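# Set the new cartridge's tracking force using the gauge

## Task

The tonearm of the record player carries a freshly mounted cartridge whose counterweight has not been adjusted. Using the stylus force gauge that sits on the mat, bring the tracking force into the range the cartridge data sheet gives (manual item 7: 1.8 to 2.2 grams). At the finish the tonearm must be locked by its clamp in the rest, with nothing moving, and it must stay that way without the robot holding anything in place. The attempt fails if at any point the robot makes contact with the stylus; the stylus or the front of the cartridge is pushed on hard; the stylus comes down on or strikes anything quickly; the stylus or cartridge touches the mat, the platter or any fixed part of the player; the counterweight is rotated while the stylus or cartridge is resting on the gauge; or anything is pushed or knocked off the table.

## Robot and tools

ROBOT AND FRAME. Two 6-joint arms, left_arm and right_arm, face each other across a table. Each ends in a two-finger parallel gripper. Base positions in the scene frame: left_arm (-0.022, +0.512, +0.073) m, right_arm (-0.058, -0.457, +0.080) m. Scene frame: origin at the table centre, table top at z = +0.020 m, +z up, left_arm on the +y side. The names left and right are just labels and do not match the sides of any camera image.

PLAYER FACTS (manual pages, viewable with show_instructions). Counterweight: counterclockwise, seen from the front of the player, raises the force by 3 grams per turn. Its 0 to 3 gram ring, read against the line on the stub, rotates with it and is not zeroed, so trust the gauge rather than the ring. Clamp: pressing its short outer tail opens it; pushing the hook back over the tube closes it. Cue lever: pushed back, the lift bar rises; pushed forward, it lowers slowly. Gauge: reads tongue load up to 5.00 grams and goes blank above. Lowering the arm onto it with the cue lever is always gentle. A reading is valid only with the stylus on the tongue, the lift bar clear of the tube, and no gripper touching tonearm or gauge. Balance: when the tube is unclamped in its rest, its nose rises if the force is negative. Holding the counterweight can lift an unclamped tube.

A workable order: look, open the clamp, raise the cue, move the arm over the gauge tongue, lower with the cue, let go and read. Then raise the cue, move the arm back to its rest, and turn the counterweight only when the stylus is off the gauge. Repeat until 1.8 to 2.2 g. Finally return the arm to the rest, clamp it and release both grippers.

execute_actions. Argument actions is a list holding zero or one item; optional pictures (boolean) chooses whether camera images come back. An empty list only reports the current state. A motion item has rows (1 to 15 rows) and optional steps (1 to 15, default 15). Each step lasts 1/30 s and uses one row; if rows run out, the last row repeats. A wait item has only steps (up to 300), counted from the previous result, and sends nothing new. A refused call moves nothing.

ROW LAYOUT. One list of 14 numbers covering both arms: left_arm waist, shoulder, elbow, wrist pitch, wrist yaw, wrist roll, gripper opening, then the same seven for right_arm. Send all 14 even if one arm should stay still (repeat its current values). Joint numbers are absolute target angles in radians, on the same scale as Joint positions, not offsets. Ranges: waist -3.054 to 3.054, shoulder 0.000 to 3.142, elbow 0.000 to 2.356, wrist pitch -1.571 to 1.571, wrist yaw -1.571 to 1.571, wrist roll -3.142 to 3.142. A target more than 0.010 beyond an end, and further out than the current angle, is refused. A smaller overshoot is clipped at the real end and gives a "joint sent to its limit" line. Opening is a target on a -1 to 1 scale: +1 fully open (0.088 m pad gap), empty fingers meet near -0.80, and lower values change nothing. A full close takes at least about 0.5 s.

MOTION. Per step, each joint's target is held within a lead of its measured angle: 0.211 rad for waist, shoulder and elbow, 0.213 wrist pitch, 0.267 wrist yaw, 0.228 wrist roll. If targets would put the gripper over 70 mm from its current spot, all are scaled back, so long moves need several calls. Friction can leave joints short or ignore tiny changes; check Joint positions after each move. Between calls the arms keep heading for the last row until they settle.

RESULTS. The state line for each arm gives end_effector_position (m), end_effector_quat_wxyz and velocities, in the scene frame. That point lies between the finger pads, 3 to 4 cm behind the tips; fingers point along the gripper's +x and close along its y. Reported positions may be off, more at long reach. Joint positions and Joint velocities list six joints per arm, then the pad gap in m. grip_measured is the measured opening on the command scale; to hold something, command a value below it (lower squeezes harder). Readings may be off by about 1 mm. "joint command not followed" means a clearance check altered targets; HELD marks steps where your row was not fully sent. MOTOR HOT appears from 50 °C; an OVER-TEMPERATURE FAULT at 95 °C freezes the arm and may cut its power. A TORQUE FAULT stops an arm for 10 s when contact torque reaches its load limit (N m): waist 18, shoulder 22.3, elbow 22.2, wrist pitch 5.86, wrist yaw 5.84, wrist roll 5.48, counting held weight.

OTHER TOOLS. zoom_image: camera (cam_head_left, cam_head_right, cam_high, cam_low, cam_left_wrist or cam_right_wrist) and region [x0, y0, x1, y1] in pixels of that 504x504 image, at most 504 by 504.

AVOID. Touching the stylus, any firm push on the stylus or cartridge front, and fast drops. Keep stylus and cartridge off the mat, platter and player body. Never turn the counterweight while the stylus is on the gauge. Avoid arm-to-arm contact, hard or fast squeezes, and knocking anything off the table.

Each tool is called after "Call:" as name(argument=value, ...), one argument or row to a line, values as JSON.

Reference images:

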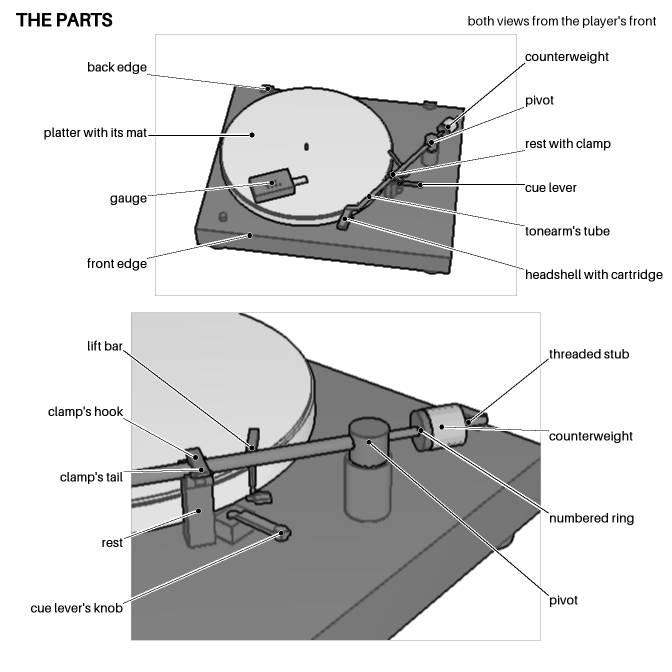

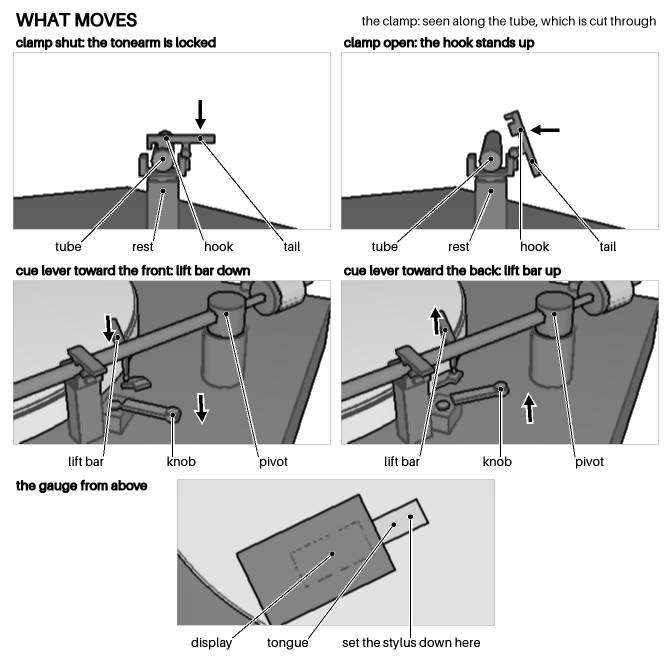

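## Session

Call:
execute_actions(
  actions=[],
)

Scene clock: 0.00 s of 12600.00 s.
left_arm: end_effector_position=(+0.2132, +0.1062, +0.3777) grip_measured=+0.834 end_effector_quat_wxyz=(-0.388, +0.821, -0.321, -0.270) end_effector_velocity=(-0.001, +0.003, +0.002) end_effector_angular_velocity=(+0.009, -0.007, -0.003) | right_arm: end_effector_position=(+0.3370, -0.1419, +0.3764) grip_measured=+0.845 end_effector_quat_wxyz=(+0.785, +0.107, +0.292, +0.535) end_effector_velocity=(-0.005, +0.001, +0.001) end_effector_angular_velocity=(+0.010, +0.008, +0.032)
Joint positions: left_arm=[ 0.925  1.95   2.179 -1.147 -0.513 -3.015  0.08 ] | right_arm=[-1.592  1.831  1.677 -0.343 -0.764  0.178  0.08 ]
Joint velocities: left_arm=[-0.002 -0.007 -0.002 -0.007 -0.007  0.007 -0.   ] | right_arm=[-0.002 -0.002 -0.002 -0.007 -0.037 -0.007 -0.   ]
Heat: left arm: hottest waist 32 °C (+0.0 °C/min); right arm: hottest elbow 32 °C (+0.0 °C/min).

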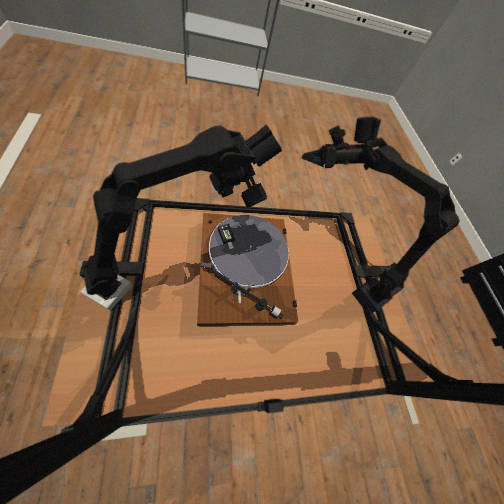

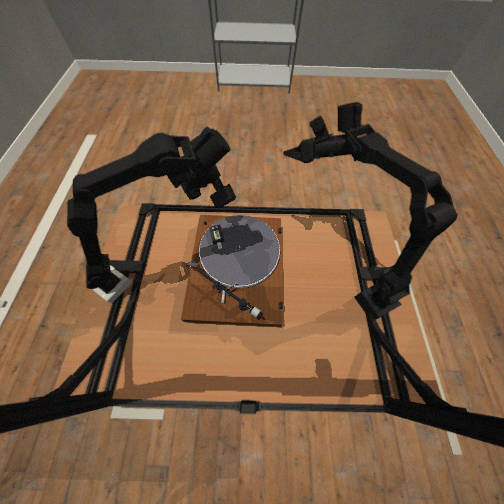

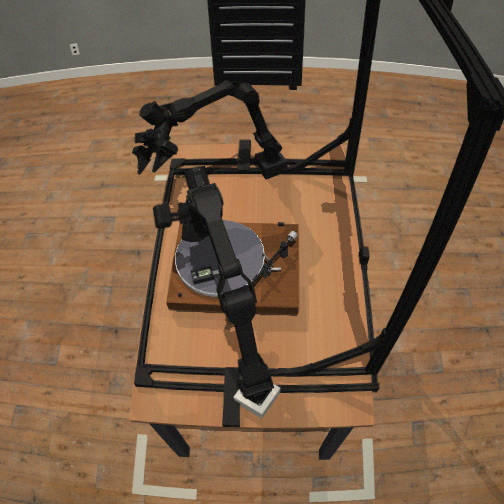

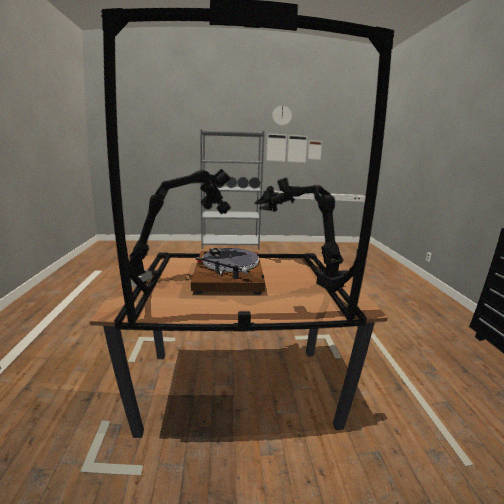

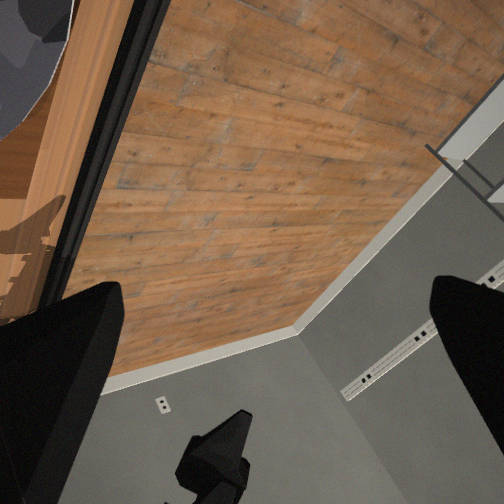

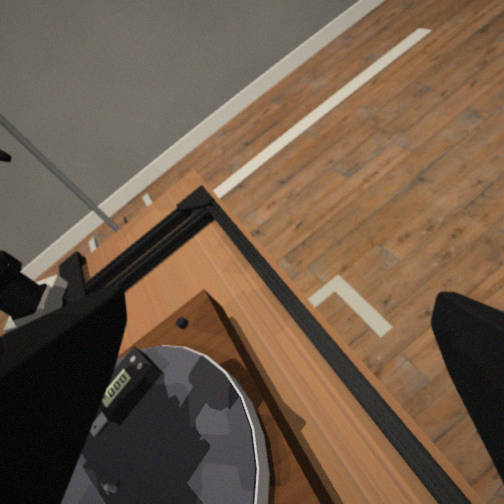

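Call:
zoom_image(
  camera="cam_head_right",
  region=[170, 200, 300, 330],
)

Call:
zoom_image(
  camera="cam_head_left",
  region=[180, 205, 310, 335],
)

Call:
zoom_image(
  camera="cam_high",
  region=[160, 200, 310, 330],
)

Region (170, 200, 300, 330) of cam_head_right's 504x504 image, scaled by 3.877, with more detail than that image has.

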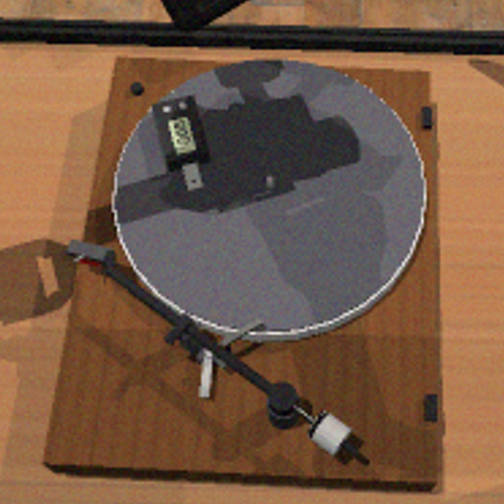

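Region (180, 205, 310, 335) of cam_head_left's 504x504 image, scaled by 3.877, with more detail than that image has.

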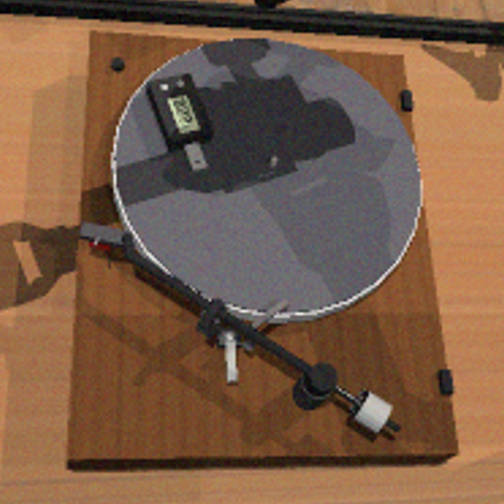

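Region (160, 200, 310, 330) of cam_high's 504x504 image, scaled by 3.360, with more detail than that image has; it fills the top 437 rows of this view, and the rest is white.

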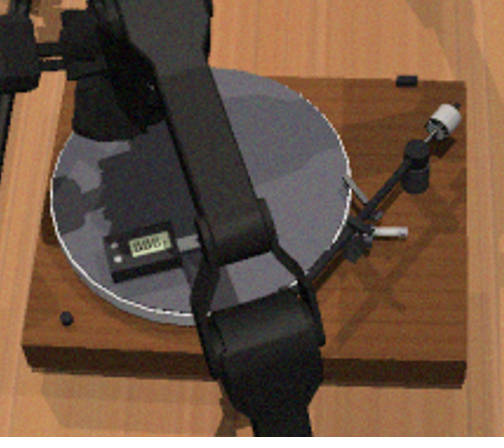

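Call:
execute_actions(
  actions=[
    {"rows": [[0.483,1.7,1.678,-1.178,0,0,1,-0.439,1.7,1.678,-1.178,0,0,1]], "steps": 15},
  ],
  pictures=false,
)

Call:
execute_actions(
  actions=[
    {"steps": 60},
  ],
)

Scene clock: 30.60 s of 12600.00 s.
left_arm: end_effector_position=(-0.0462, +0.1272, +0.2919) grip_measured=+0.996 end_effector_quat_wxyz=(-0.607, +0.357, -0.702, -0.109) end_effector_velocity=(-0.126, +0.073, -0.145) end_effector_angular_velocity=(+0.431, -0.574, -2.166) | right_arm: end_effector_position=(+0.0671, -0.0828, +0.2993) grip_measured=+1.000 end_effector_quat_wxyz=(+0.680, -0.305, +0.445, +0.496) end_effector_velocity=(-0.626, +0.080, -0.059) end_effector_angular_velocity=(-0.667, -0.011, +1.577)
Joint positions: left_arm=[ 0.488  1.721  1.708 -1.181 -0.016 -2.321  0.088] | right_arm=[-0.82   1.709  1.676 -1.107 -0.027  0.007  0.088]
Joint velocities: left_arm=[-0.261 -0.007 -0.452  0.007  0.198  1.971  0.   ] | right_arm=[ 1.658  0.002 -0.002 -0.623  0.242 -0.022  0.   ]
Heat: left arm: hottest shoulder 39 °C (+13.7 °C/min); right arm: hottest shoulder 36 °C (+7.8 °C/min).
Steps of this call (steps 1 to 90: nothing new was sent; then 27.10 s passed at rest; steps 91 to 105: all 15 steps of this action). Readings (joint positions):
91: left_arm=[0.920 1.933 2.156 -1.139 -0.486 -2.986] | right_arm=[-1.580 1.817 1.677 -0.380 -0.705 0.144]
92: left_arm=[0.901 1.909 2.122 -1.152 -0.440 -2.949] | right_arm=[-1.549 1.800 1.676 -0.443 -0.630 0.110]
94: left_arm=[0.838 1.856 2.053 -1.162 -0.350 -2.875] | right_arm=[-1.454 1.766 1.675 -0.547 -0.495 0.061]
98: left_arm=[0.690 1.770 1.931 -1.166 -0.178 -2.726] | right_arm=[-1.208 1.713 1.676 -0.782 -0.203 0.018]
105: the state above

Scene clock: 32.60 s of 12600.00 s.
left_arm: end_effector_position=(-0.0504, +0.1317, +0.2896) grip_measured=+0.997 end_effector_quat_wxyz=(+0.563, +0.413, +0.385, -0.603) end_effector_velocity=(+0.000, +0.002, -0.000) end_effector_angular_velocity=(+0.007, -0.010, -0.007) | right_arm: end_effector_position=(-0.0767, -0.0767, +0.2936) grip_measured=+1.000 end_effector_quat_wxyz=(+0.568, -0.409, +0.394, +0.596) end_effector_velocity=(+0.002, +0.001, +0.001) end_effector_angular_velocity=(+0.007, -0.001, +0.016)
Joint positions: left_arm=[ 0.482  1.709  1.688 -1.18  -0.002 -0.004  0.088] | right_arm=[-0.439  1.708  1.676 -1.176 -0.005  0.004  0.088]
Joint velocities: left_arm=[-0.002 -0.002 -0.002 -0.007 -0.007  0.007 -0.   ] | right_arm=[-0.007 -0.002 -0.002  0.007 -0.007 -0.022  0.   ]
Heat: left arm: hottest shoulder 39 °C (+12.9 °C/min); right arm: hottest shoulder 36 °C (+7.4 °C/min).
Steps of this call (steps 1 to 60: the robot went on to your last target). Readings (joint positions):
1: left_arm=[0.483 1.720 1.697 -1.181 -0.012 -2.255] | right_arm=[-0.764 1.709 1.676 -1.125 -0.021 0.006]
2: left_arm=[0.482 1.720 1.691 -1.181 -0.009 -2.189] | right_arm=[-0.709 1.709 1.676 -1.139 -0.017 0.006]
4: left_arm=[0.482 1.716 1.690 -1.180 -0.007 -2.059] | right_arm=[-0.596 1.709 1.676 -1.156 -0.012 0.005]
8: left_arm=[0.482 1.709 1.689 -1.180 -0.003 -1.798] | right_arm=[-0.446 1.709 1.676 -1.172 -0.010 0.004]
60: the state above
All arms were judged still, so your last target was given up. Only a new action makes them travel on or press farther. Fingers that are still opening or closing keep moving.
camera_calibration (this result's frames):
cam_left_wrist: T_world_to_cam=[[-0.99415, 0.103865, 0.0296309, -0.0642588], [0.104256, 0.994479, 0.0119381, -0.107788], [-0.0282273, 0.0149574, -0.99949, 0.365356], [0, 0, 0, 1]] pos_world=[-0.0423323, 0.108402, 0.36836]
cam_right_wrist: T_world_to_cam=[[0.997616, 0.0673187, 0.0152009, 0.0852393], [0.0668369, -0.997305, 0.0302476, -0.0541714], [0.0171962, -0.0291595, -0.999427, 0.368928], [0, 0, 0, 1]] pos_world=[-0.0877595, -0.0490059, 0.369059]

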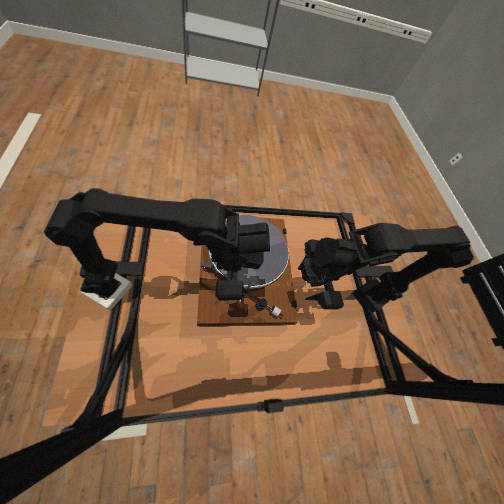

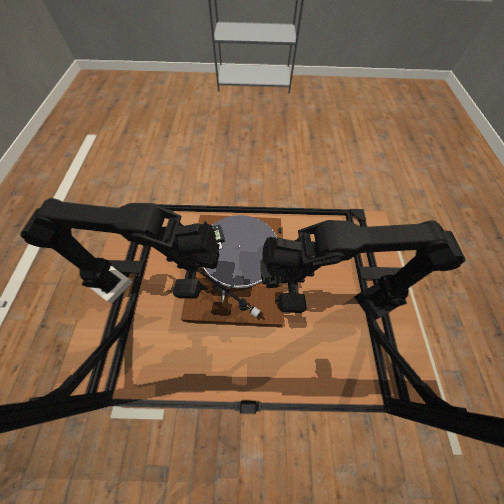

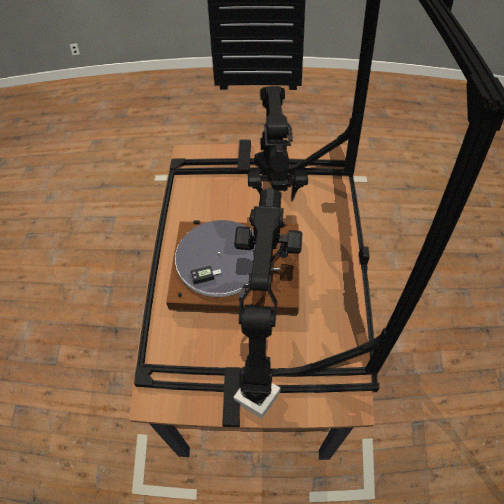

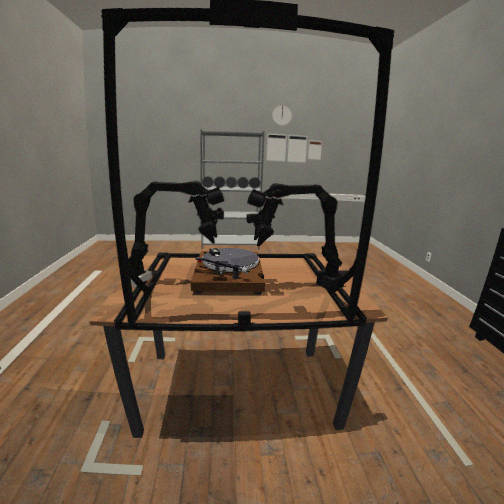

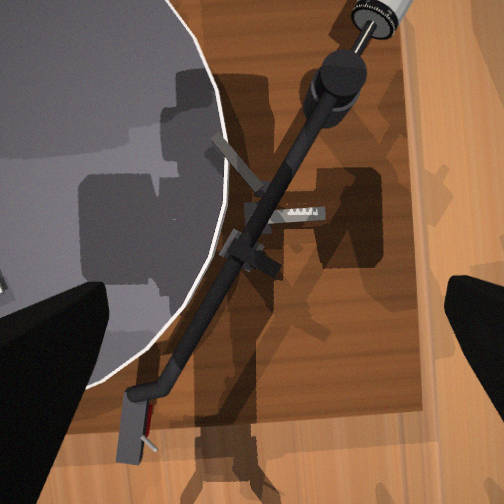

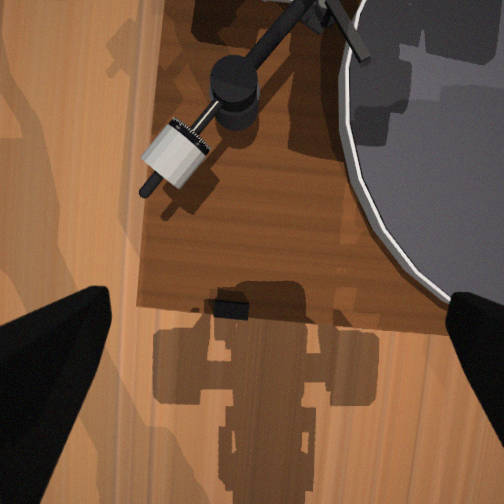

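Call:
execute_actions(
  actions=[
    {"rows": [[0.465,1.87,1.684,-1.208,0,0,-0.9,-0.439,1.7,1.678,-1.178,0,0,1]], "steps": 15},
  ],
  pictures=false,
)

Call:
execute_actions(
  actions=[
    {"steps": 20},
  ],
)

Scene clock: 48.70 s of 12600.00 s.
left_arm: end_effector_position=(-0.0565, +0.1258, +0.2251) grip_measured=-0.781 end_effector_quat_wxyz=(+0.517, +0.475, +0.436, -0.563) end_effector_velocity=(+0.001, +0.005, -0.001) end_effector_angular_velocity=(+0.021, -0.008, +0.006) | right_arm: end_effector_position=(-0.0767, -0.0767, +0.2938) grip_measured=+1.000 end_effector_quat_wxyz=(+0.568, -0.409, +0.394, +0.596) end_effector_velocity=(+0.002, -0.002, -0.000) end_effector_angular_velocity=(-0.007, +0.004, +0.002)
Joint positions: left_arm=[ 0.468  1.875  1.68  -1.207 -0.001 -0.004  0.001] | right_arm=[-0.439  1.708  1.676 -1.176 -0.005  0.003  0.088]
Joint velocities: left_arm=[-0.002 -0.002 -0.002 -0.022 -0.007 -0.007 -0.175] | right_arm=[-0.007 -0.002 -0.002 -0.007 -0.007 -0.007  0.   ]
Heat: left arm: hottest shoulder 41 °C (+11.1 °C/min); right arm: hottest shoulder 37 °C (+6.2 °C/min).
Steps of this call (steps 1 to 90: nothing new was sent; then 12.60 s passed at rest; steps 91 to 105: all 15 steps of this action). Readings (joint positions):
91: left_arm=[0.482 1.731 1.689 -1.187 -0.002 -0.004] | right_arm=[-0.439 1.708 1.676 -1.176 -0.005 0.003]
92: left_arm=[0.479 1.750 1.693 -1.189 -0.001 -0.004] | right_arm=[-0.439 1.708 1.676 -1.176 -0.005 0.003]
94: left_arm=[0.473 1.803 1.694 -1.198 -0.001 -0.004] | right_arm=[-0.439 1.708 1.676 -1.176 -0.005 0.003]
98: left_arm=[0.468 1.878 1.681 -1.207 -0.001 -0.004] | right_arm=[-0.439 1.708 1.676 -1.176 -0.005 0.003]
105: the state above

Scene clock: 49.37 s of 12600.00 s.
left_arm: end_effector_position=(-0.0567, +0.1259, +0.2252) grip_measured=-0.799 end_effector_quat_wxyz=(+0.517, +0.475, +0.436, -0.563) end_effector_velocity=(-0.004, -0.000, +0.002) end_effector_angular_velocity=(-0.012, +0.007, -0.016) | right_arm: end_effector_position=(-0.0767, -0.0767, +0.2938) grip_measured=+1.000 end_effector_quat_wxyz=(+0.568, -0.409, +0.394, +0.596) end_effector_velocity=(+0.002, -0.002, -0.002) end_effector_angular_velocity=(-0.012, +0.004, +0.002)
Joint positions: left_arm=[ 0.468  1.874  1.68  -1.207 -0.001 -0.004  0.   ] | right_arm=[-0.439  1.708  1.676 -1.176 -0.005  0.003  0.088]
Joint velocities: left_arm=[-0.007 -0.007 -0.002  0.007  0.007  0.007  0.   ] | right_arm=[-0.007  0.002 -0.002 -0.007 -0.007 -0.007  0.   ]
Heat: left arm: hottest shoulder 41 °C (+10.9 °C/min); right arm: hottest shoulder 37 °C (+6.1 °C/min).
Steps of this call (steps 1 to 15: the robot went on to your last target; steps 16 to 20: nothing new was sent). Readings (joint positions):
1: left_arm=[0.468 1.875 1.680 -1.207 -0.001 -0.004] | right_arm=[-0.439 1.708 1.676 -1.176 -0.005 0.003]
2: left_arm=[0.468 1.874 1.680 -1.207 -0.001 -0.004] | right_arm=[-0.439 1.708 1.676 -1.176 -0.005 0.003]
4: left_arm=[0.468 1.874 1.680 -1.207 -0.001 -0.004] | right_arm=[-0.439 1.708 1.676 -1.176 -0.005 0.003]
8: left_arm=[0.468 1.874 1.680 -1.207 -0.001 -0.004] | right_arm=[-0.439 1.708 1.676 -1.176 -0.005 0.003]
20: the state above
All arms were judged still, so your last target was given up. Only a new action makes them travel on or press farther. Fingers that are still opening or closing keep moving.
camera_calibration (this result's frames):
cam_left_wrist: T_world_to_cam=[[-0.993051, 0.112238, 0.0353839, -0.0702716], [0.117195, 0.970539, 0.210521, -0.141556], [-0.0107131, 0.213205, -0.976949, 0.271926], [0, 0, 0, 1]] pos_world=[-0.0502805, 0.0872971, 0.297944]
cam_right_wrist: T_world_to_cam=[[0.99759, 0.0676685, 0.0153443, 0.0852208], [0.0671889, -0.997293, 0.0298673, -0.0540778], [0.0173238, -0.0287644, -0.999436, 0.369107], [0, 0, 0, 1]] pos_world=[-0.0877763, -0.0490811, 0.369206]

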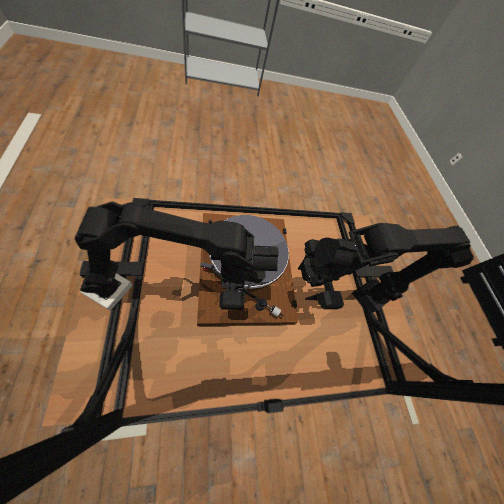

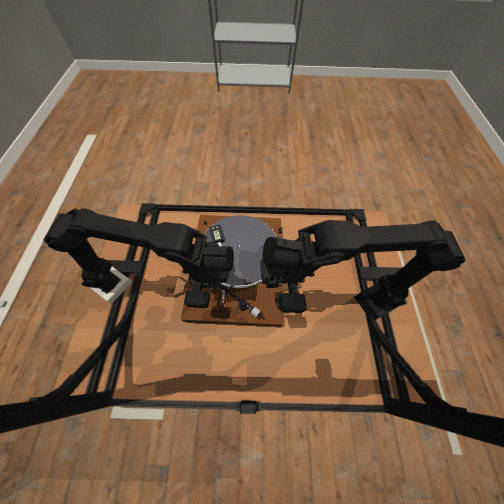

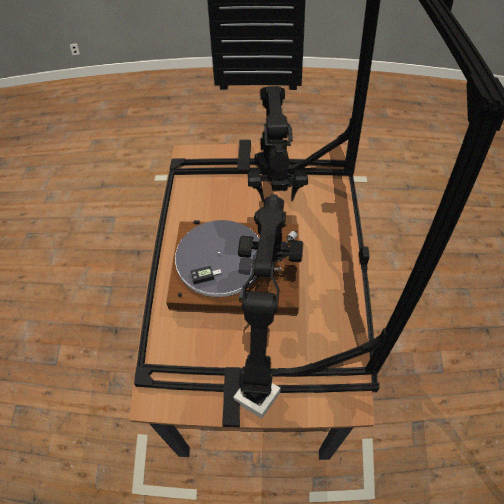

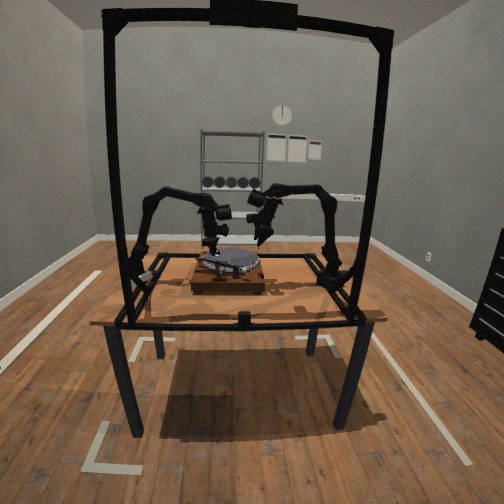

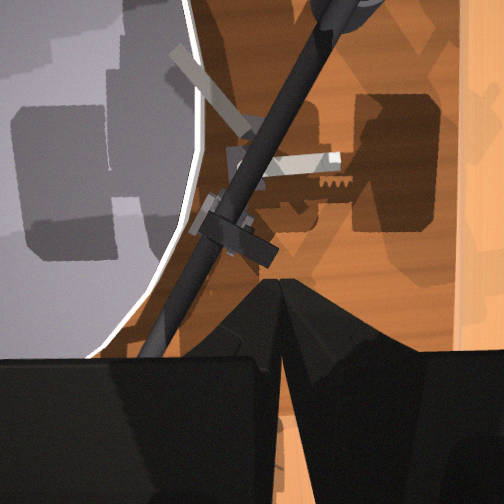

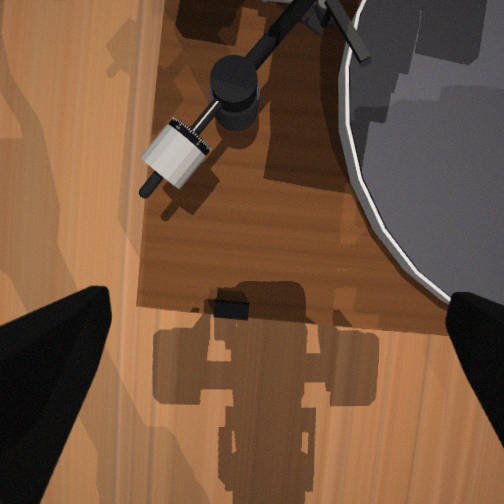

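Call:
execute_actions(
  actions=[
    {"rows": [[0.457,1.869,1.575,-1.102,0,0,-0.9,-0.439,1.7,1.678,-1.178,0,0,1]], "steps": 15},
  ],
  pictures=false,
)

Call:
execute_actions(
  actions=[
    {"steps": 10},
  ],
)

Scene clock: 65.07 s of 12600.00 s.
left_arm: end_effector_position=(-0.0598, +0.1249, +0.2025) grip_measured=-0.799 end_effector_quat_wxyz=(+0.517, +0.474, +0.432, -0.567) end_effector_velocity=(+0.003, +0.002, -0.000) end_effector_angular_velocity=(+0.006, -0.018, +0.023) | right_arm: end_effector_position=(-0.0767, -0.0768, +0.2939) grip_measured=+1.000 end_effector_quat_wxyz=(+0.568, -0.409, +0.394, +0.596) end_effector_velocity=(+0.006, -0.002, -0.000) end_effector_angular_velocity=(-0.007, -0.010, -0.008)
Joint positions: left_arm=[ 0.46   1.871  1.584 -1.105 -0.001 -0.004  0.   ] | right_arm=[-0.439  1.707  1.676 -1.176 -0.005  0.003  0.088]
Joint velocities: left_arm=[-0.002 -0.002 -0.002 -0.007 -0.022 -0.022  0.   ] | right_arm=[-0.012 -0.002 -0.002 -0.007  0.007 -0.007  0.   ]
Heat: left arm: hottest shoulder 43 °C (+9.1 °C/min); right arm: hottest shoulder 38 °C (+5.1 °C/min).
Steps of this call (steps 1 to 90: nothing new was sent; then 12.20 s passed at rest; steps 91 to 105: all 15 steps of this action). Readings (joint positions):
91: left_arm=[0.467 1.872 1.662 -1.179 -0.001 -0.004] | right_arm=[-0.439 1.707 1.676 -1.176 -0.005 0.003]
92: left_arm=[0.466 1.869 1.642 -1.153 -0.001 -0.004] | right_arm=[-0.439 1.707 1.676 -1.176 -0.005 0.003]
94: left_arm=[0.463 1.868 1.612 -1.130 -0.001 -0.004] | right_arm=[-0.439 1.707 1.676 -1.176 -0.005 0.003]
98: left_arm=[0.460 1.871 1.585 -1.111 -0.001 -0.004] | right_arm=[-0.439 1.707 1.676 -1.176 -0.005 0.003]
105: the state above

Scene clock: 65.40 s of 12600.00 s.
left_arm: end_effector_position=(-0.0598, +0.1247, +0.2025) grip_measured=-0.799 end_effector_quat_wxyz=(+0.517, +0.474, +0.431, -0.567) end_effector_velocity=(-0.002, +0.002, -0.000) end_effector_angular_velocity=(+0.009, +0.013, +0.032) | right_arm: end_effector_position=(-0.0767, -0.0768, +0.2939) grip_measured=+1.000 end_effector_quat_wxyz=(+0.568, -0.409, +0.394, +0.596) end_effector_velocity=(+0.002, -0.004, -0.000) end_effector_angular_velocity=(-0.016, -0.015, +0.015)
Joint positions: left_arm=[ 0.46   1.871  1.584 -1.104 -0.001 -0.004  0.   ] | right_arm=[-0.439  1.707  1.676 -1.176 -0.005  0.003  0.088]
Joint velocities: left_arm=[-0.002 -0.002 -0.002 -0.007  0.007 -0.037  0.   ] | right_arm=[-0.002 -0.002  0.002 -0.022  0.007 -0.022  0.   ]
Heat: left arm: hottest shoulder 43 °C (+9.1 °C/min); right arm: hottest shoulder 38 °C (+5.1 °C/min).
Steps of this call (steps 1 to 10: the robot went on to your last target). Readings (joint positions):
1: left_arm=[0.460 1.871 1.584 -1.104 -0.001 -0.004] | right_arm=[-0.439 1.707 1.676 -1.176 -0.005 0.003]
2: left_arm=[0.460 1.871 1.584 -1.104 -0.001 -0.004] | right_arm=[-0.439 1.707 1.676 -1.176 -0.005 0.003]
4: left_arm=[0.460 1.871 1.584 -1.104 -0.001 -0.004] | right_arm=[-0.439 1.707 1.676 -1.176 -0.005 0.003]
8: left_arm=[0.460 1.871 1.584 -1.104 -0.001 -0.004] | right_arm=[-0.439 1.707 1.676 -1.176 -0.005 0.003]
10: the state above
camera_calibration (this result's frames):
cam_left_wrist: T_world_to_cam=[[-0.992087, 0.120558, 0.0350618, -0.073316], [0.125158, 0.971754, 0.200075, -0.132862], [-0.00995074, 0.20288, -0.979153, 0.251742], [0, 0, 0, 1]] pos_world=[-0.0536021, 0.0868745, 0.275646]
cam_right_wrist: T_world_to_cam=[[0.99759, 0.0676626, 0.0153522, 0.0852168], [0.0671895, -0.997304, 0.0294861, -0.0540126], [0.0173059, -0.0283835, -0.999447, 0.369274], [0, 0, 0, 1]] pos_world=[-0.087773, -0.0491517, 0.369354]

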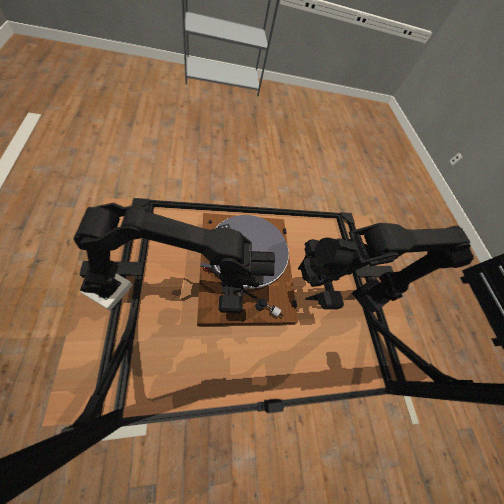

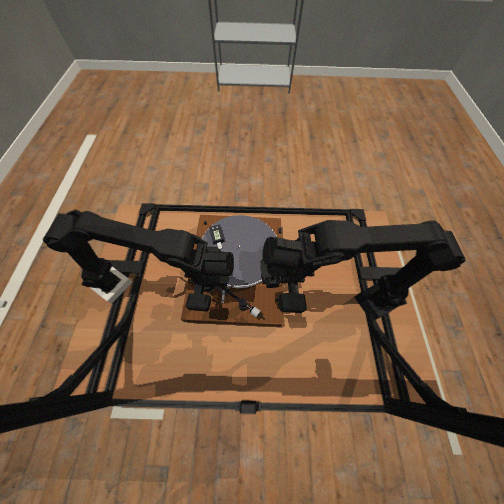

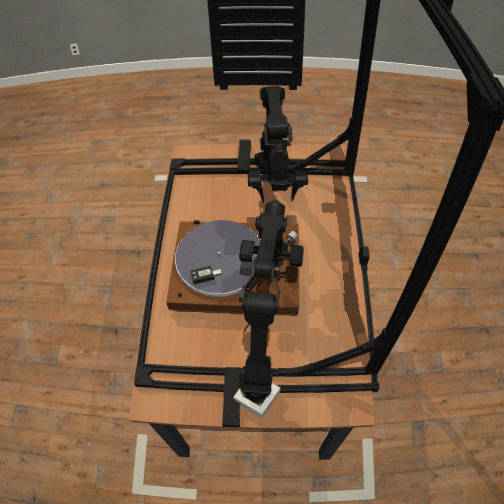

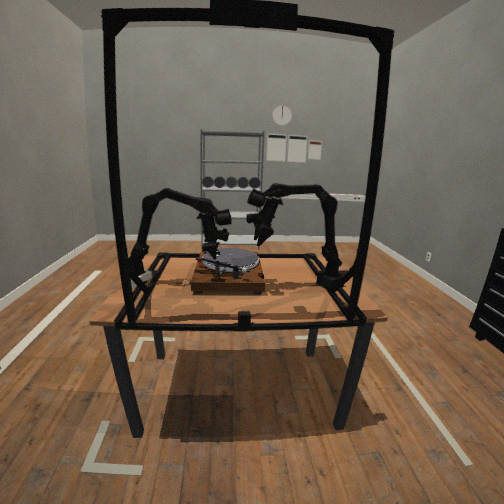

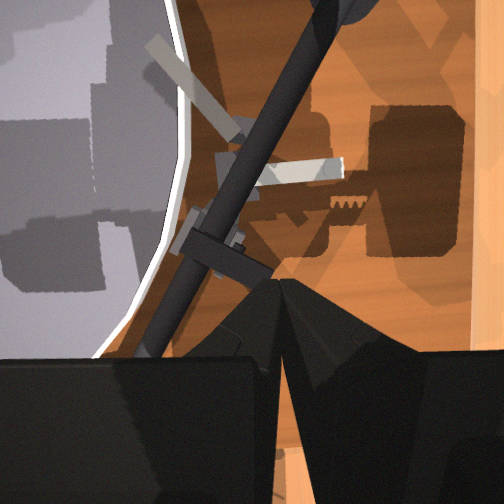

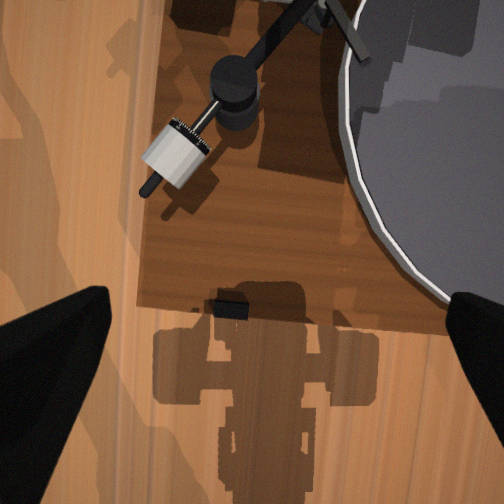

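Call:
execute_actions(
  actions=[
    {"rows": [[0.468,1.869,1.575,-1.102,0,0,-0.9,-0.439,1.7,1.678,-1.178,0,0,1],[0.468,1.869,1.575,-1.102,0,0,-0.9,-0.439,1.7,1.678,-1.178,0,0,1],[0.468,1.869,1.565,-1.095,0,0,-0.9,-0.439,1.7,1.678,-1.178,0,0,1],[0.468,1.869,1.555,-1.085,0,0,-0.9,-0.439,1.7,1.678,-1.178,0,0,1],[0.468,1.869,1.547,-1.077,0,0,-0.9,-0.439,1.7,1.678,-1.178,0,0,1],[0.468,1.869,1.54,-1.07,0,0,-0.9,-0.439,1.7,1.678,-1.178,0,0,1],[0.468,1.869,1.533,-1.063,0,0,-0.9,-0.439,1.7,1.678,-1.178,0,0,1],[0.468,1.869,1.526,-1.056,0,0,-0.9,-0.439,1.7,1.678,-1.178,0,0,1],[0.468,1.869,1.52,-1.05,0,0,-0.9,-0.439,1.7,1.678,-1.178,0,0,1],[0.468,1.869,1.515,-1.045,0,0,-0.9,-0.439,1.7,1.678,-1.178,0,0,1]], "steps": 15},
  ],
  pictures=false,
)

Call:
execute_actions(
  actions=[
    {"steps": 10},
  ],
)

Scene clock: 72.27 s of 12600.00 s.
left_arm: end_effector_position=(-0.0577, +0.1265, +0.1877) grip_measured=-0.799 end_effector_quat_wxyz=(+0.518, +0.474, +0.434, -0.565) end_effector_velocity=(-0.000, -0.002, -0.004) end_effector_angular_velocity=(-0.008, -0.003, +0.020) | right_arm: end_effector_position=(-0.0767, -0.0768, +0.2941) grip_measured=+1.000 end_effector_quat_wxyz=(+0.568, -0.409, +0.394, +0.596) end_effector_velocity=(-0.002, -0.005, -0.002) end_effector_angular_velocity=(-0.023, +0.017, +0.012)
Joint positions: left_arm=[ 0.465  1.871  1.526 -1.05  -0.001 -0.004  0.   ] | right_arm=[-0.439  1.707  1.676 -1.176 -0.005  0.003  0.088]
Joint velocities: left_arm=[-0.002  0.002 -0.012  0.022 -0.007 -0.022  0.   ] | right_arm=[-0.002 -0.002 -0.002 -0.022 -0.022 -0.007  0.   ]
Heat: left arm: hottest shoulder 43 °C (+8.1 °C/min); right arm: hottest shoulder 38 °C (+4.0 °C/min).
Steps of this call (steps 1 to 15: the robot went on to your last target; steps 16 to 90: nothing new was sent; then 3.37 s passed at rest; steps 91 to 105: all 15 steps of this action). Readings (joint positions):
91: left_arm=[0.460 1.871 1.584 -1.104 -0.001 -0.004] | right_arm=[-0.439 1.707 1.676 -1.176 -0.005 0.003]
92: left_arm=[0.461 1.871 1.584 -1.104 -0.001 -0.004] | right_arm=[-0.439 1.707 1.676 -1.176 -0.005 0.003]
94: left_arm=[0.462 1.871 1.579 -1.097 -0.001 -0.004] | right_arm=[-0.439 1.707 1.676 -1.176 -0.005 0.003]
98: left_arm=[0.465 1.871 1.553 -1.074 -0.001 -0.004] | right_arm=[-0.439 1.707 1.676 -1.176 -0.005 0.003]
105: the state above

Scene clock: 72.60 s of 12600.00 s.
left_arm: end_effector_position=(-0.0577, +0.1262, +0.1876) grip_measured=-0.799 end_effector_quat_wxyz=(+0.518, +0.473, +0.433, -0.565) end_effector_velocity=(+0.002, +0.001, +0.001) end_effector_angular_velocity=(+0.002, -0.006, +0.011) | right_arm: end_effector_position=(-0.0767, -0.0769, +0.2940) grip_measured=+1.000 end_effector_quat_wxyz=(+0.568, -0.409, +0.394, +0.596) end_effector_velocity=(+0.002, -0.001, -0.002) end_effector_angular_velocity=(-0.011, -0.015, +0.015)
Joint positions: left_arm=[ 0.465  1.871  1.525 -1.047 -0.001 -0.004  0.   ] | right_arm=[-0.439  1.707  1.676 -1.176 -0.005  0.003  0.088]
Joint velocities: left_arm=[ 0.002 -0.002  0.002 -0.007 -0.007 -0.007  0.   ] | right_arm=[-0.002  0.002 -0.002 -0.007  0.007 -0.022  0.   ]
Heat: left arm: hottest shoulder 43 °C (+8.1 °C/min); right arm: hottest shoulder 38 °C (+4.0 °C/min).
Steps of this call (steps 1 to 10: the robot went on to your last target). Readings (joint positions):
1: left_arm=[0.465 1.871 1.526 -1.049 -0.001 -0.004] | right_arm=[-0.439 1.707 1.676 -1.176 -0.005 0.003]
2: left_arm=[0.465 1.871 1.526 -1.048 -0.001 -0.004] | right_arm=[-0.439 1.707 1.676 -1.176 -0.005 0.003]
4: left_arm=[0.465 1.871 1.526 -1.047 -0.001 -0.004] | right_arm=[-0.439 1.707 1.676 -1.176 -0.005 0.003]
8: left_arm=[0.465 1.871 1.525 -1.047 -0.001 -0.004] | right_arm=[-0.439 1.707 1.676 -1.176 -0.005 0.003]
10: the state above
camera_calibration (this result's frames):
cam_left_wrist: T_world_to_cam=[[-0.99268, 0.115557, 0.0351174, -0.070325], [0.120296, 0.971904, 0.202315, -0.132244], [-0.0107517, 0.205059, -0.978691, 0.236416], [0, 0, 0, 1]] pos_world=[-0.0513599, 0.0881757, 0.260603]
cam_right_wrist: T_world_to_cam=[[0.99759, 0.0676626, 0.0153522, 0.0852176], [0.0671895, -0.997304, 0.0294861, -0.0541355], [0.0173059, -0.0283835, -0.999447, 0.369378], [0, 0, 0, 1]] pos_world=[-0.0877673, -0.0492714, 0.369462]

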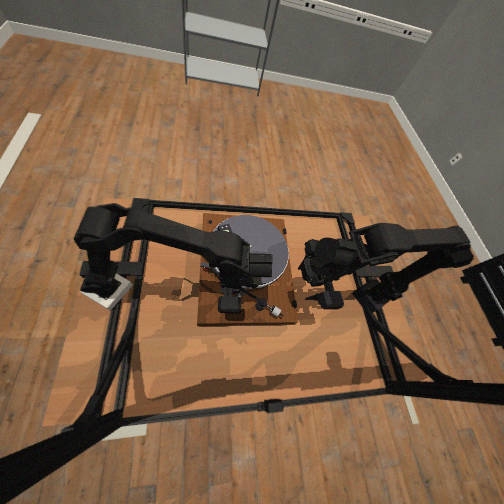

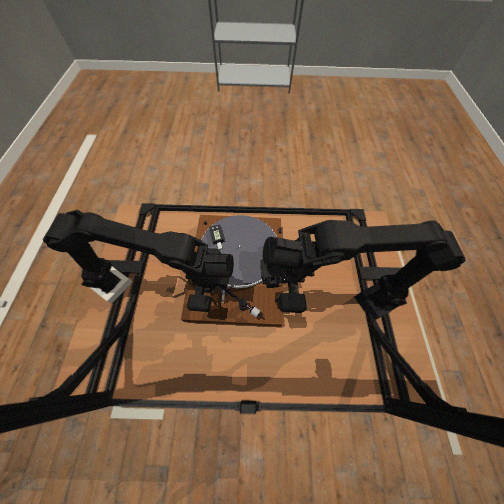

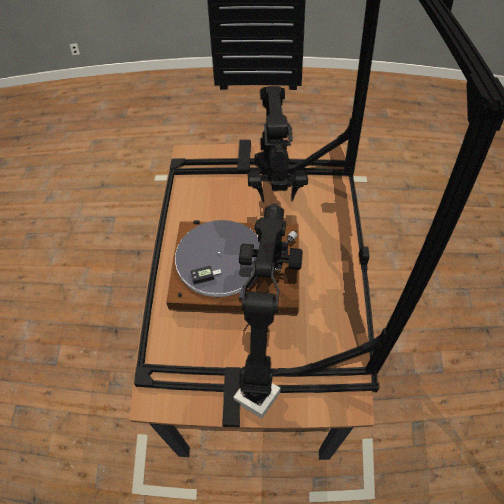

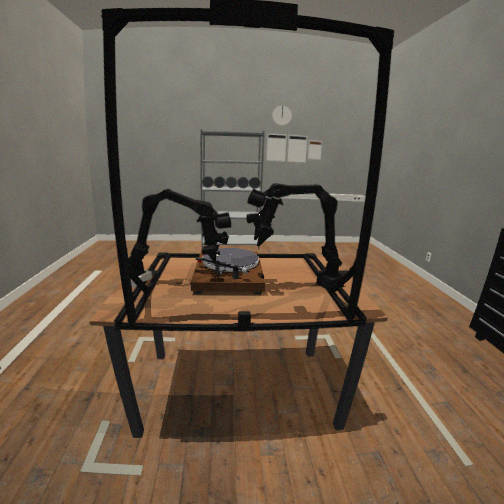

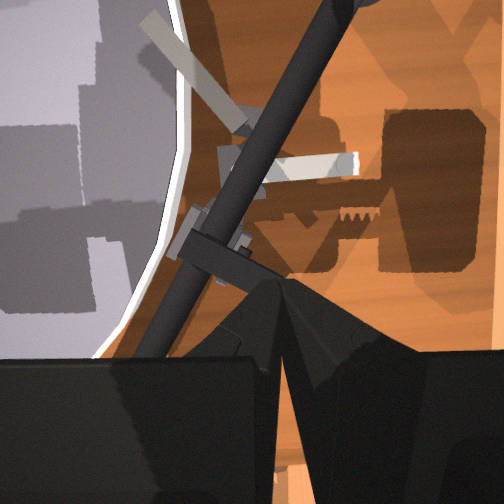

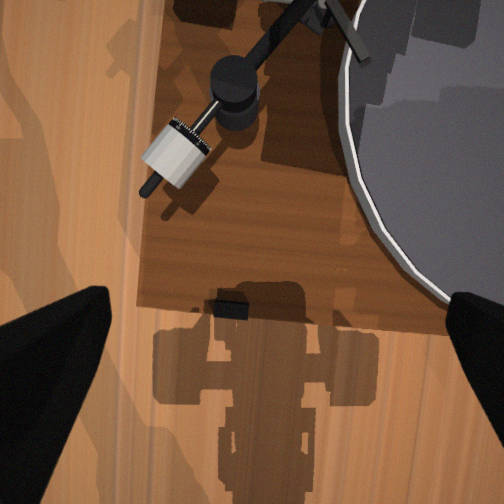

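Not touched yet (tip z≈0.152). Lower further.

Call:
execute_actions(
  actions=[
    {"rows": [[0.468,1.869,1.508,-1.038,0,0,-0.9,-0.439,1.7,1.678,-1.178,0,0,1],[0.468,1.869,1.5,-1.03,0,0,-0.9,-0.439,1.7,1.678,-1.178,0,0,1],[0.468,1.869,1.494,-1.024,0,0,-0.9,-0.439,1.7,1.678,-1.178,0,0,1],[0.468,1.869,1.488,-1.018,0,0,-0.9,-0.439,1.7,1.678,-1.178,0,0,1],[0.468,1.869,1.482,-1.012,0,0,-0.9,-0.439,1.7,1.678,-1.178,0,0,1],[0.468,1.869,1.476,-1.006,0,0,-0.9,-0.439,1.7,1.678,-1.178,0,0,1],[0.468,1.869,1.47,-1.0,0,0,-0.9,-0.439,1.7,1.678,-1.178,0,0,1]], "steps": 15},
  ],
  pictures=false,
)

Call:
execute_actions(
  actions=[
    {"steps": 10},
  ],
)

Scene clock: 76.60 s of 12600.00 s.
left_arm: end_effector_position=(-0.0583, +0.1272, +0.1807) grip_measured=-0.799 end_effector_quat_wxyz=(+0.519, +0.470, +0.432, -0.569) end_effector_velocity=(-0.002, -0.000, -0.001) end_effector_angular_velocity=(-0.011, +0.010, +0.003) | right_arm: end_effector_position=(-0.0767, -0.0769, +0.2940) grip_measured=+1.000 end_effector_quat_wxyz=(+0.568, -0.409, +0.393, +0.596) end_effector_velocity=(-0.000, -0.003, -0.002) end_effector_angular_velocity=(-0.012, +0.004, +0.007)
Joint positions: left_arm=[ 0.465  1.864  1.487 -1.008  0.004 -0.004  0.   ] | right_arm=[-0.439  1.707  1.676 -1.176 -0.004  0.003  0.088]
Joint velocities: left_arm=[-0.002 -0.007 -0.017  0.022  0.007 -0.007  0.   ] | right_arm=[-0.002 -0.002 -0.007 -0.007 -0.007 -0.007  0.   ]
Heat: left arm: hottest shoulder 44 °C (+8.1 °C/min); right arm: hottest shoulder 38 °C (+4.0 °C/min).
Steps of this call (steps 1 to 15: the robot went on to your last target; steps 16 to 90: nothing new was sent; then 0.50 s passed at rest; steps 91 to 105: all 15 steps of this action). Readings (joint positions):
91: left_arm=[0.465 1.871 1.523 -1.045 -0.001 -0.004] | right_arm=[-0.439 1.707 1.676 -1.176 -0.004 0.003]
92: left_arm=[0.465 1.871 1.521 -1.041 -0.001 -0.004] | right_arm=[-0.439 1.707 1.676 -1.176 -0.004 0.003]
94: left_arm=[0.465 1.871 1.512 -1.031 -0.001 -0.004] | right_arm=[-0.439 1.707 1.676 -1.176 -0.004 0.003]
98: left_arm=[0.465 1.867 1.496 -1.016 0.000 -0.004] | right_arm=[-0.439 1.707 1.676 -1.176 -0.004 0.003]
105: the state above

Scene clock: 76.93 s of 12600.00 s.
left_arm: end_effector_position=(-0.0586, +0.1273, +0.1801) grip_measured=-0.799 end_effector_quat_wxyz=(+0.518, +0.470, +0.433, -0.569) end_effector_velocity=(+0.003, +0.003, +0.000) end_effector_angular_velocity=(+0.006, -0.018, +0.023) | right_arm: end_effector_position=(-0.0767, -0.0769, +0.2940) grip_measured=+1.000 end_effector_quat_wxyz=(+0.568, -0.409, +0.393, +0.596) end_effector_velocity=(-0.002, -0.002, -0.000) end_effector_angular_velocity=(-0.008, +0.018, +0.012)
Joint positions: left_arm=[ 0.465  1.864  1.485 -1.006  0.005 -0.004  0.   ] | right_arm=[-0.439  1.707  1.676 -1.176 -0.004  0.003  0.088]
Joint velocities: left_arm=[-0.002 -0.007 -0.007 -0.007 -0.022 -0.022  0.   ] | right_arm=[-0.002 -0.002 -0.002 -0.007 -0.022 -0.007  0.   ]
Heat: left arm: hottest shoulder 44 °C (+8.0 °C/min); right arm: hottest shoulder 38 °C (+4.0 °C/min).
Steps of this call (steps 1 to 10: the robot went on to your last target). Readings (joint positions):
1: left_arm=[0.465 1.864 1.487 -1.007 0.004 -0.004] | right_arm=[-0.439 1.707 1.676 -1.176 -0.004 0.003]
2: left_arm=[0.465 1.864 1.486 -1.007 0.005 -0.004] | right_arm=[-0.439 1.707 1.676 -1.176 -0.004 0.003]
4: left_arm=[0.465 1.864 1.486 -1.006 0.005 -0.004] | right_arm=[-0.439 1.707 1.676 -1.176 -0.004 0.003]
8: left_arm=[0.465 1.864 1.485 -1.006 0.005 -0.004] | right_arm=[-0.439 1.707 1.676 -1.176 -0.004 0.003]
10: the state above
camera_calibration (this result's frames):
cam_left_wrist: T_world_to_cam=[[-0.992232, 0.117377, 0.0412181, -0.072367], [0.123193, 0.973183, 0.194264, -0.13026], [-0.0173107, 0.197832, -0.980083, 0.229662], [0, 0, 0, 1]] pos_world=[-0.051782, 0.0898269, 0.253375]
cam_right_wrist: T_world_to_cam=[[0.997568, 0.0678825, 0.0158443, 0.0850307], [0.0673952, -0.99729, 0.0294944, -0.0541222], [0.0178035, -0.0283549, -0.999439, 0.369415], [0, 0, 0, 1]] pos_world=[-0.0877532, -0.0492729, 0.369457]

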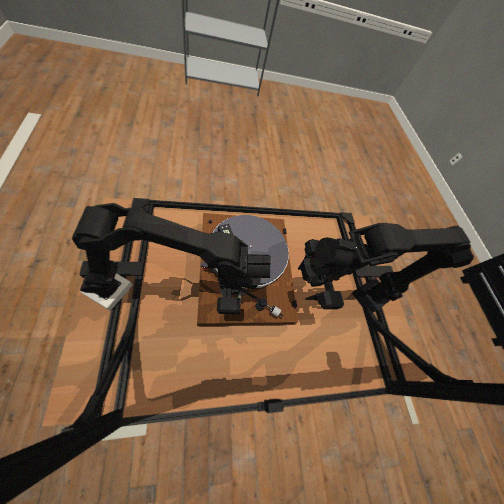

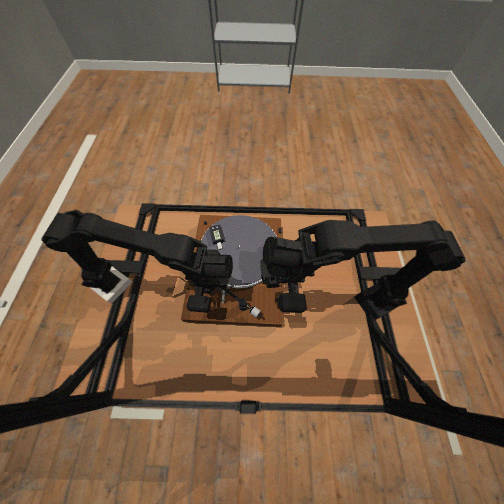

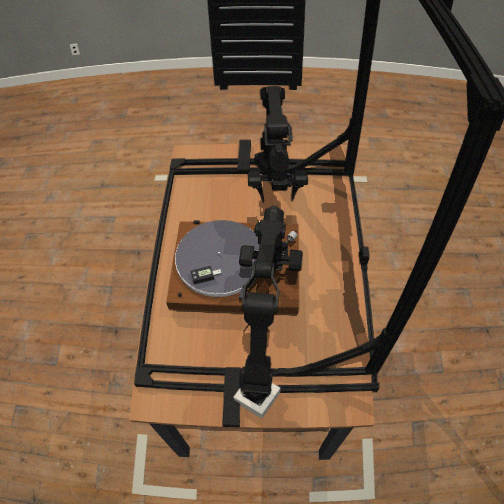

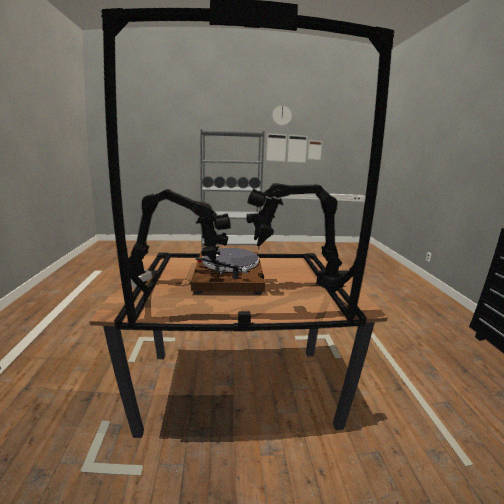

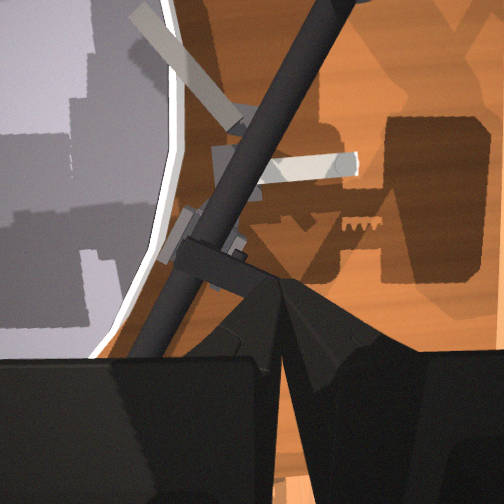

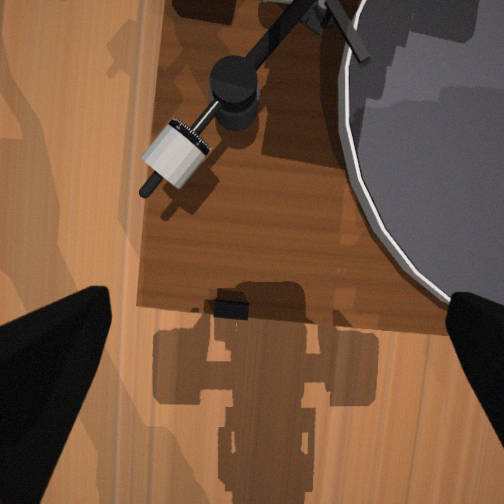

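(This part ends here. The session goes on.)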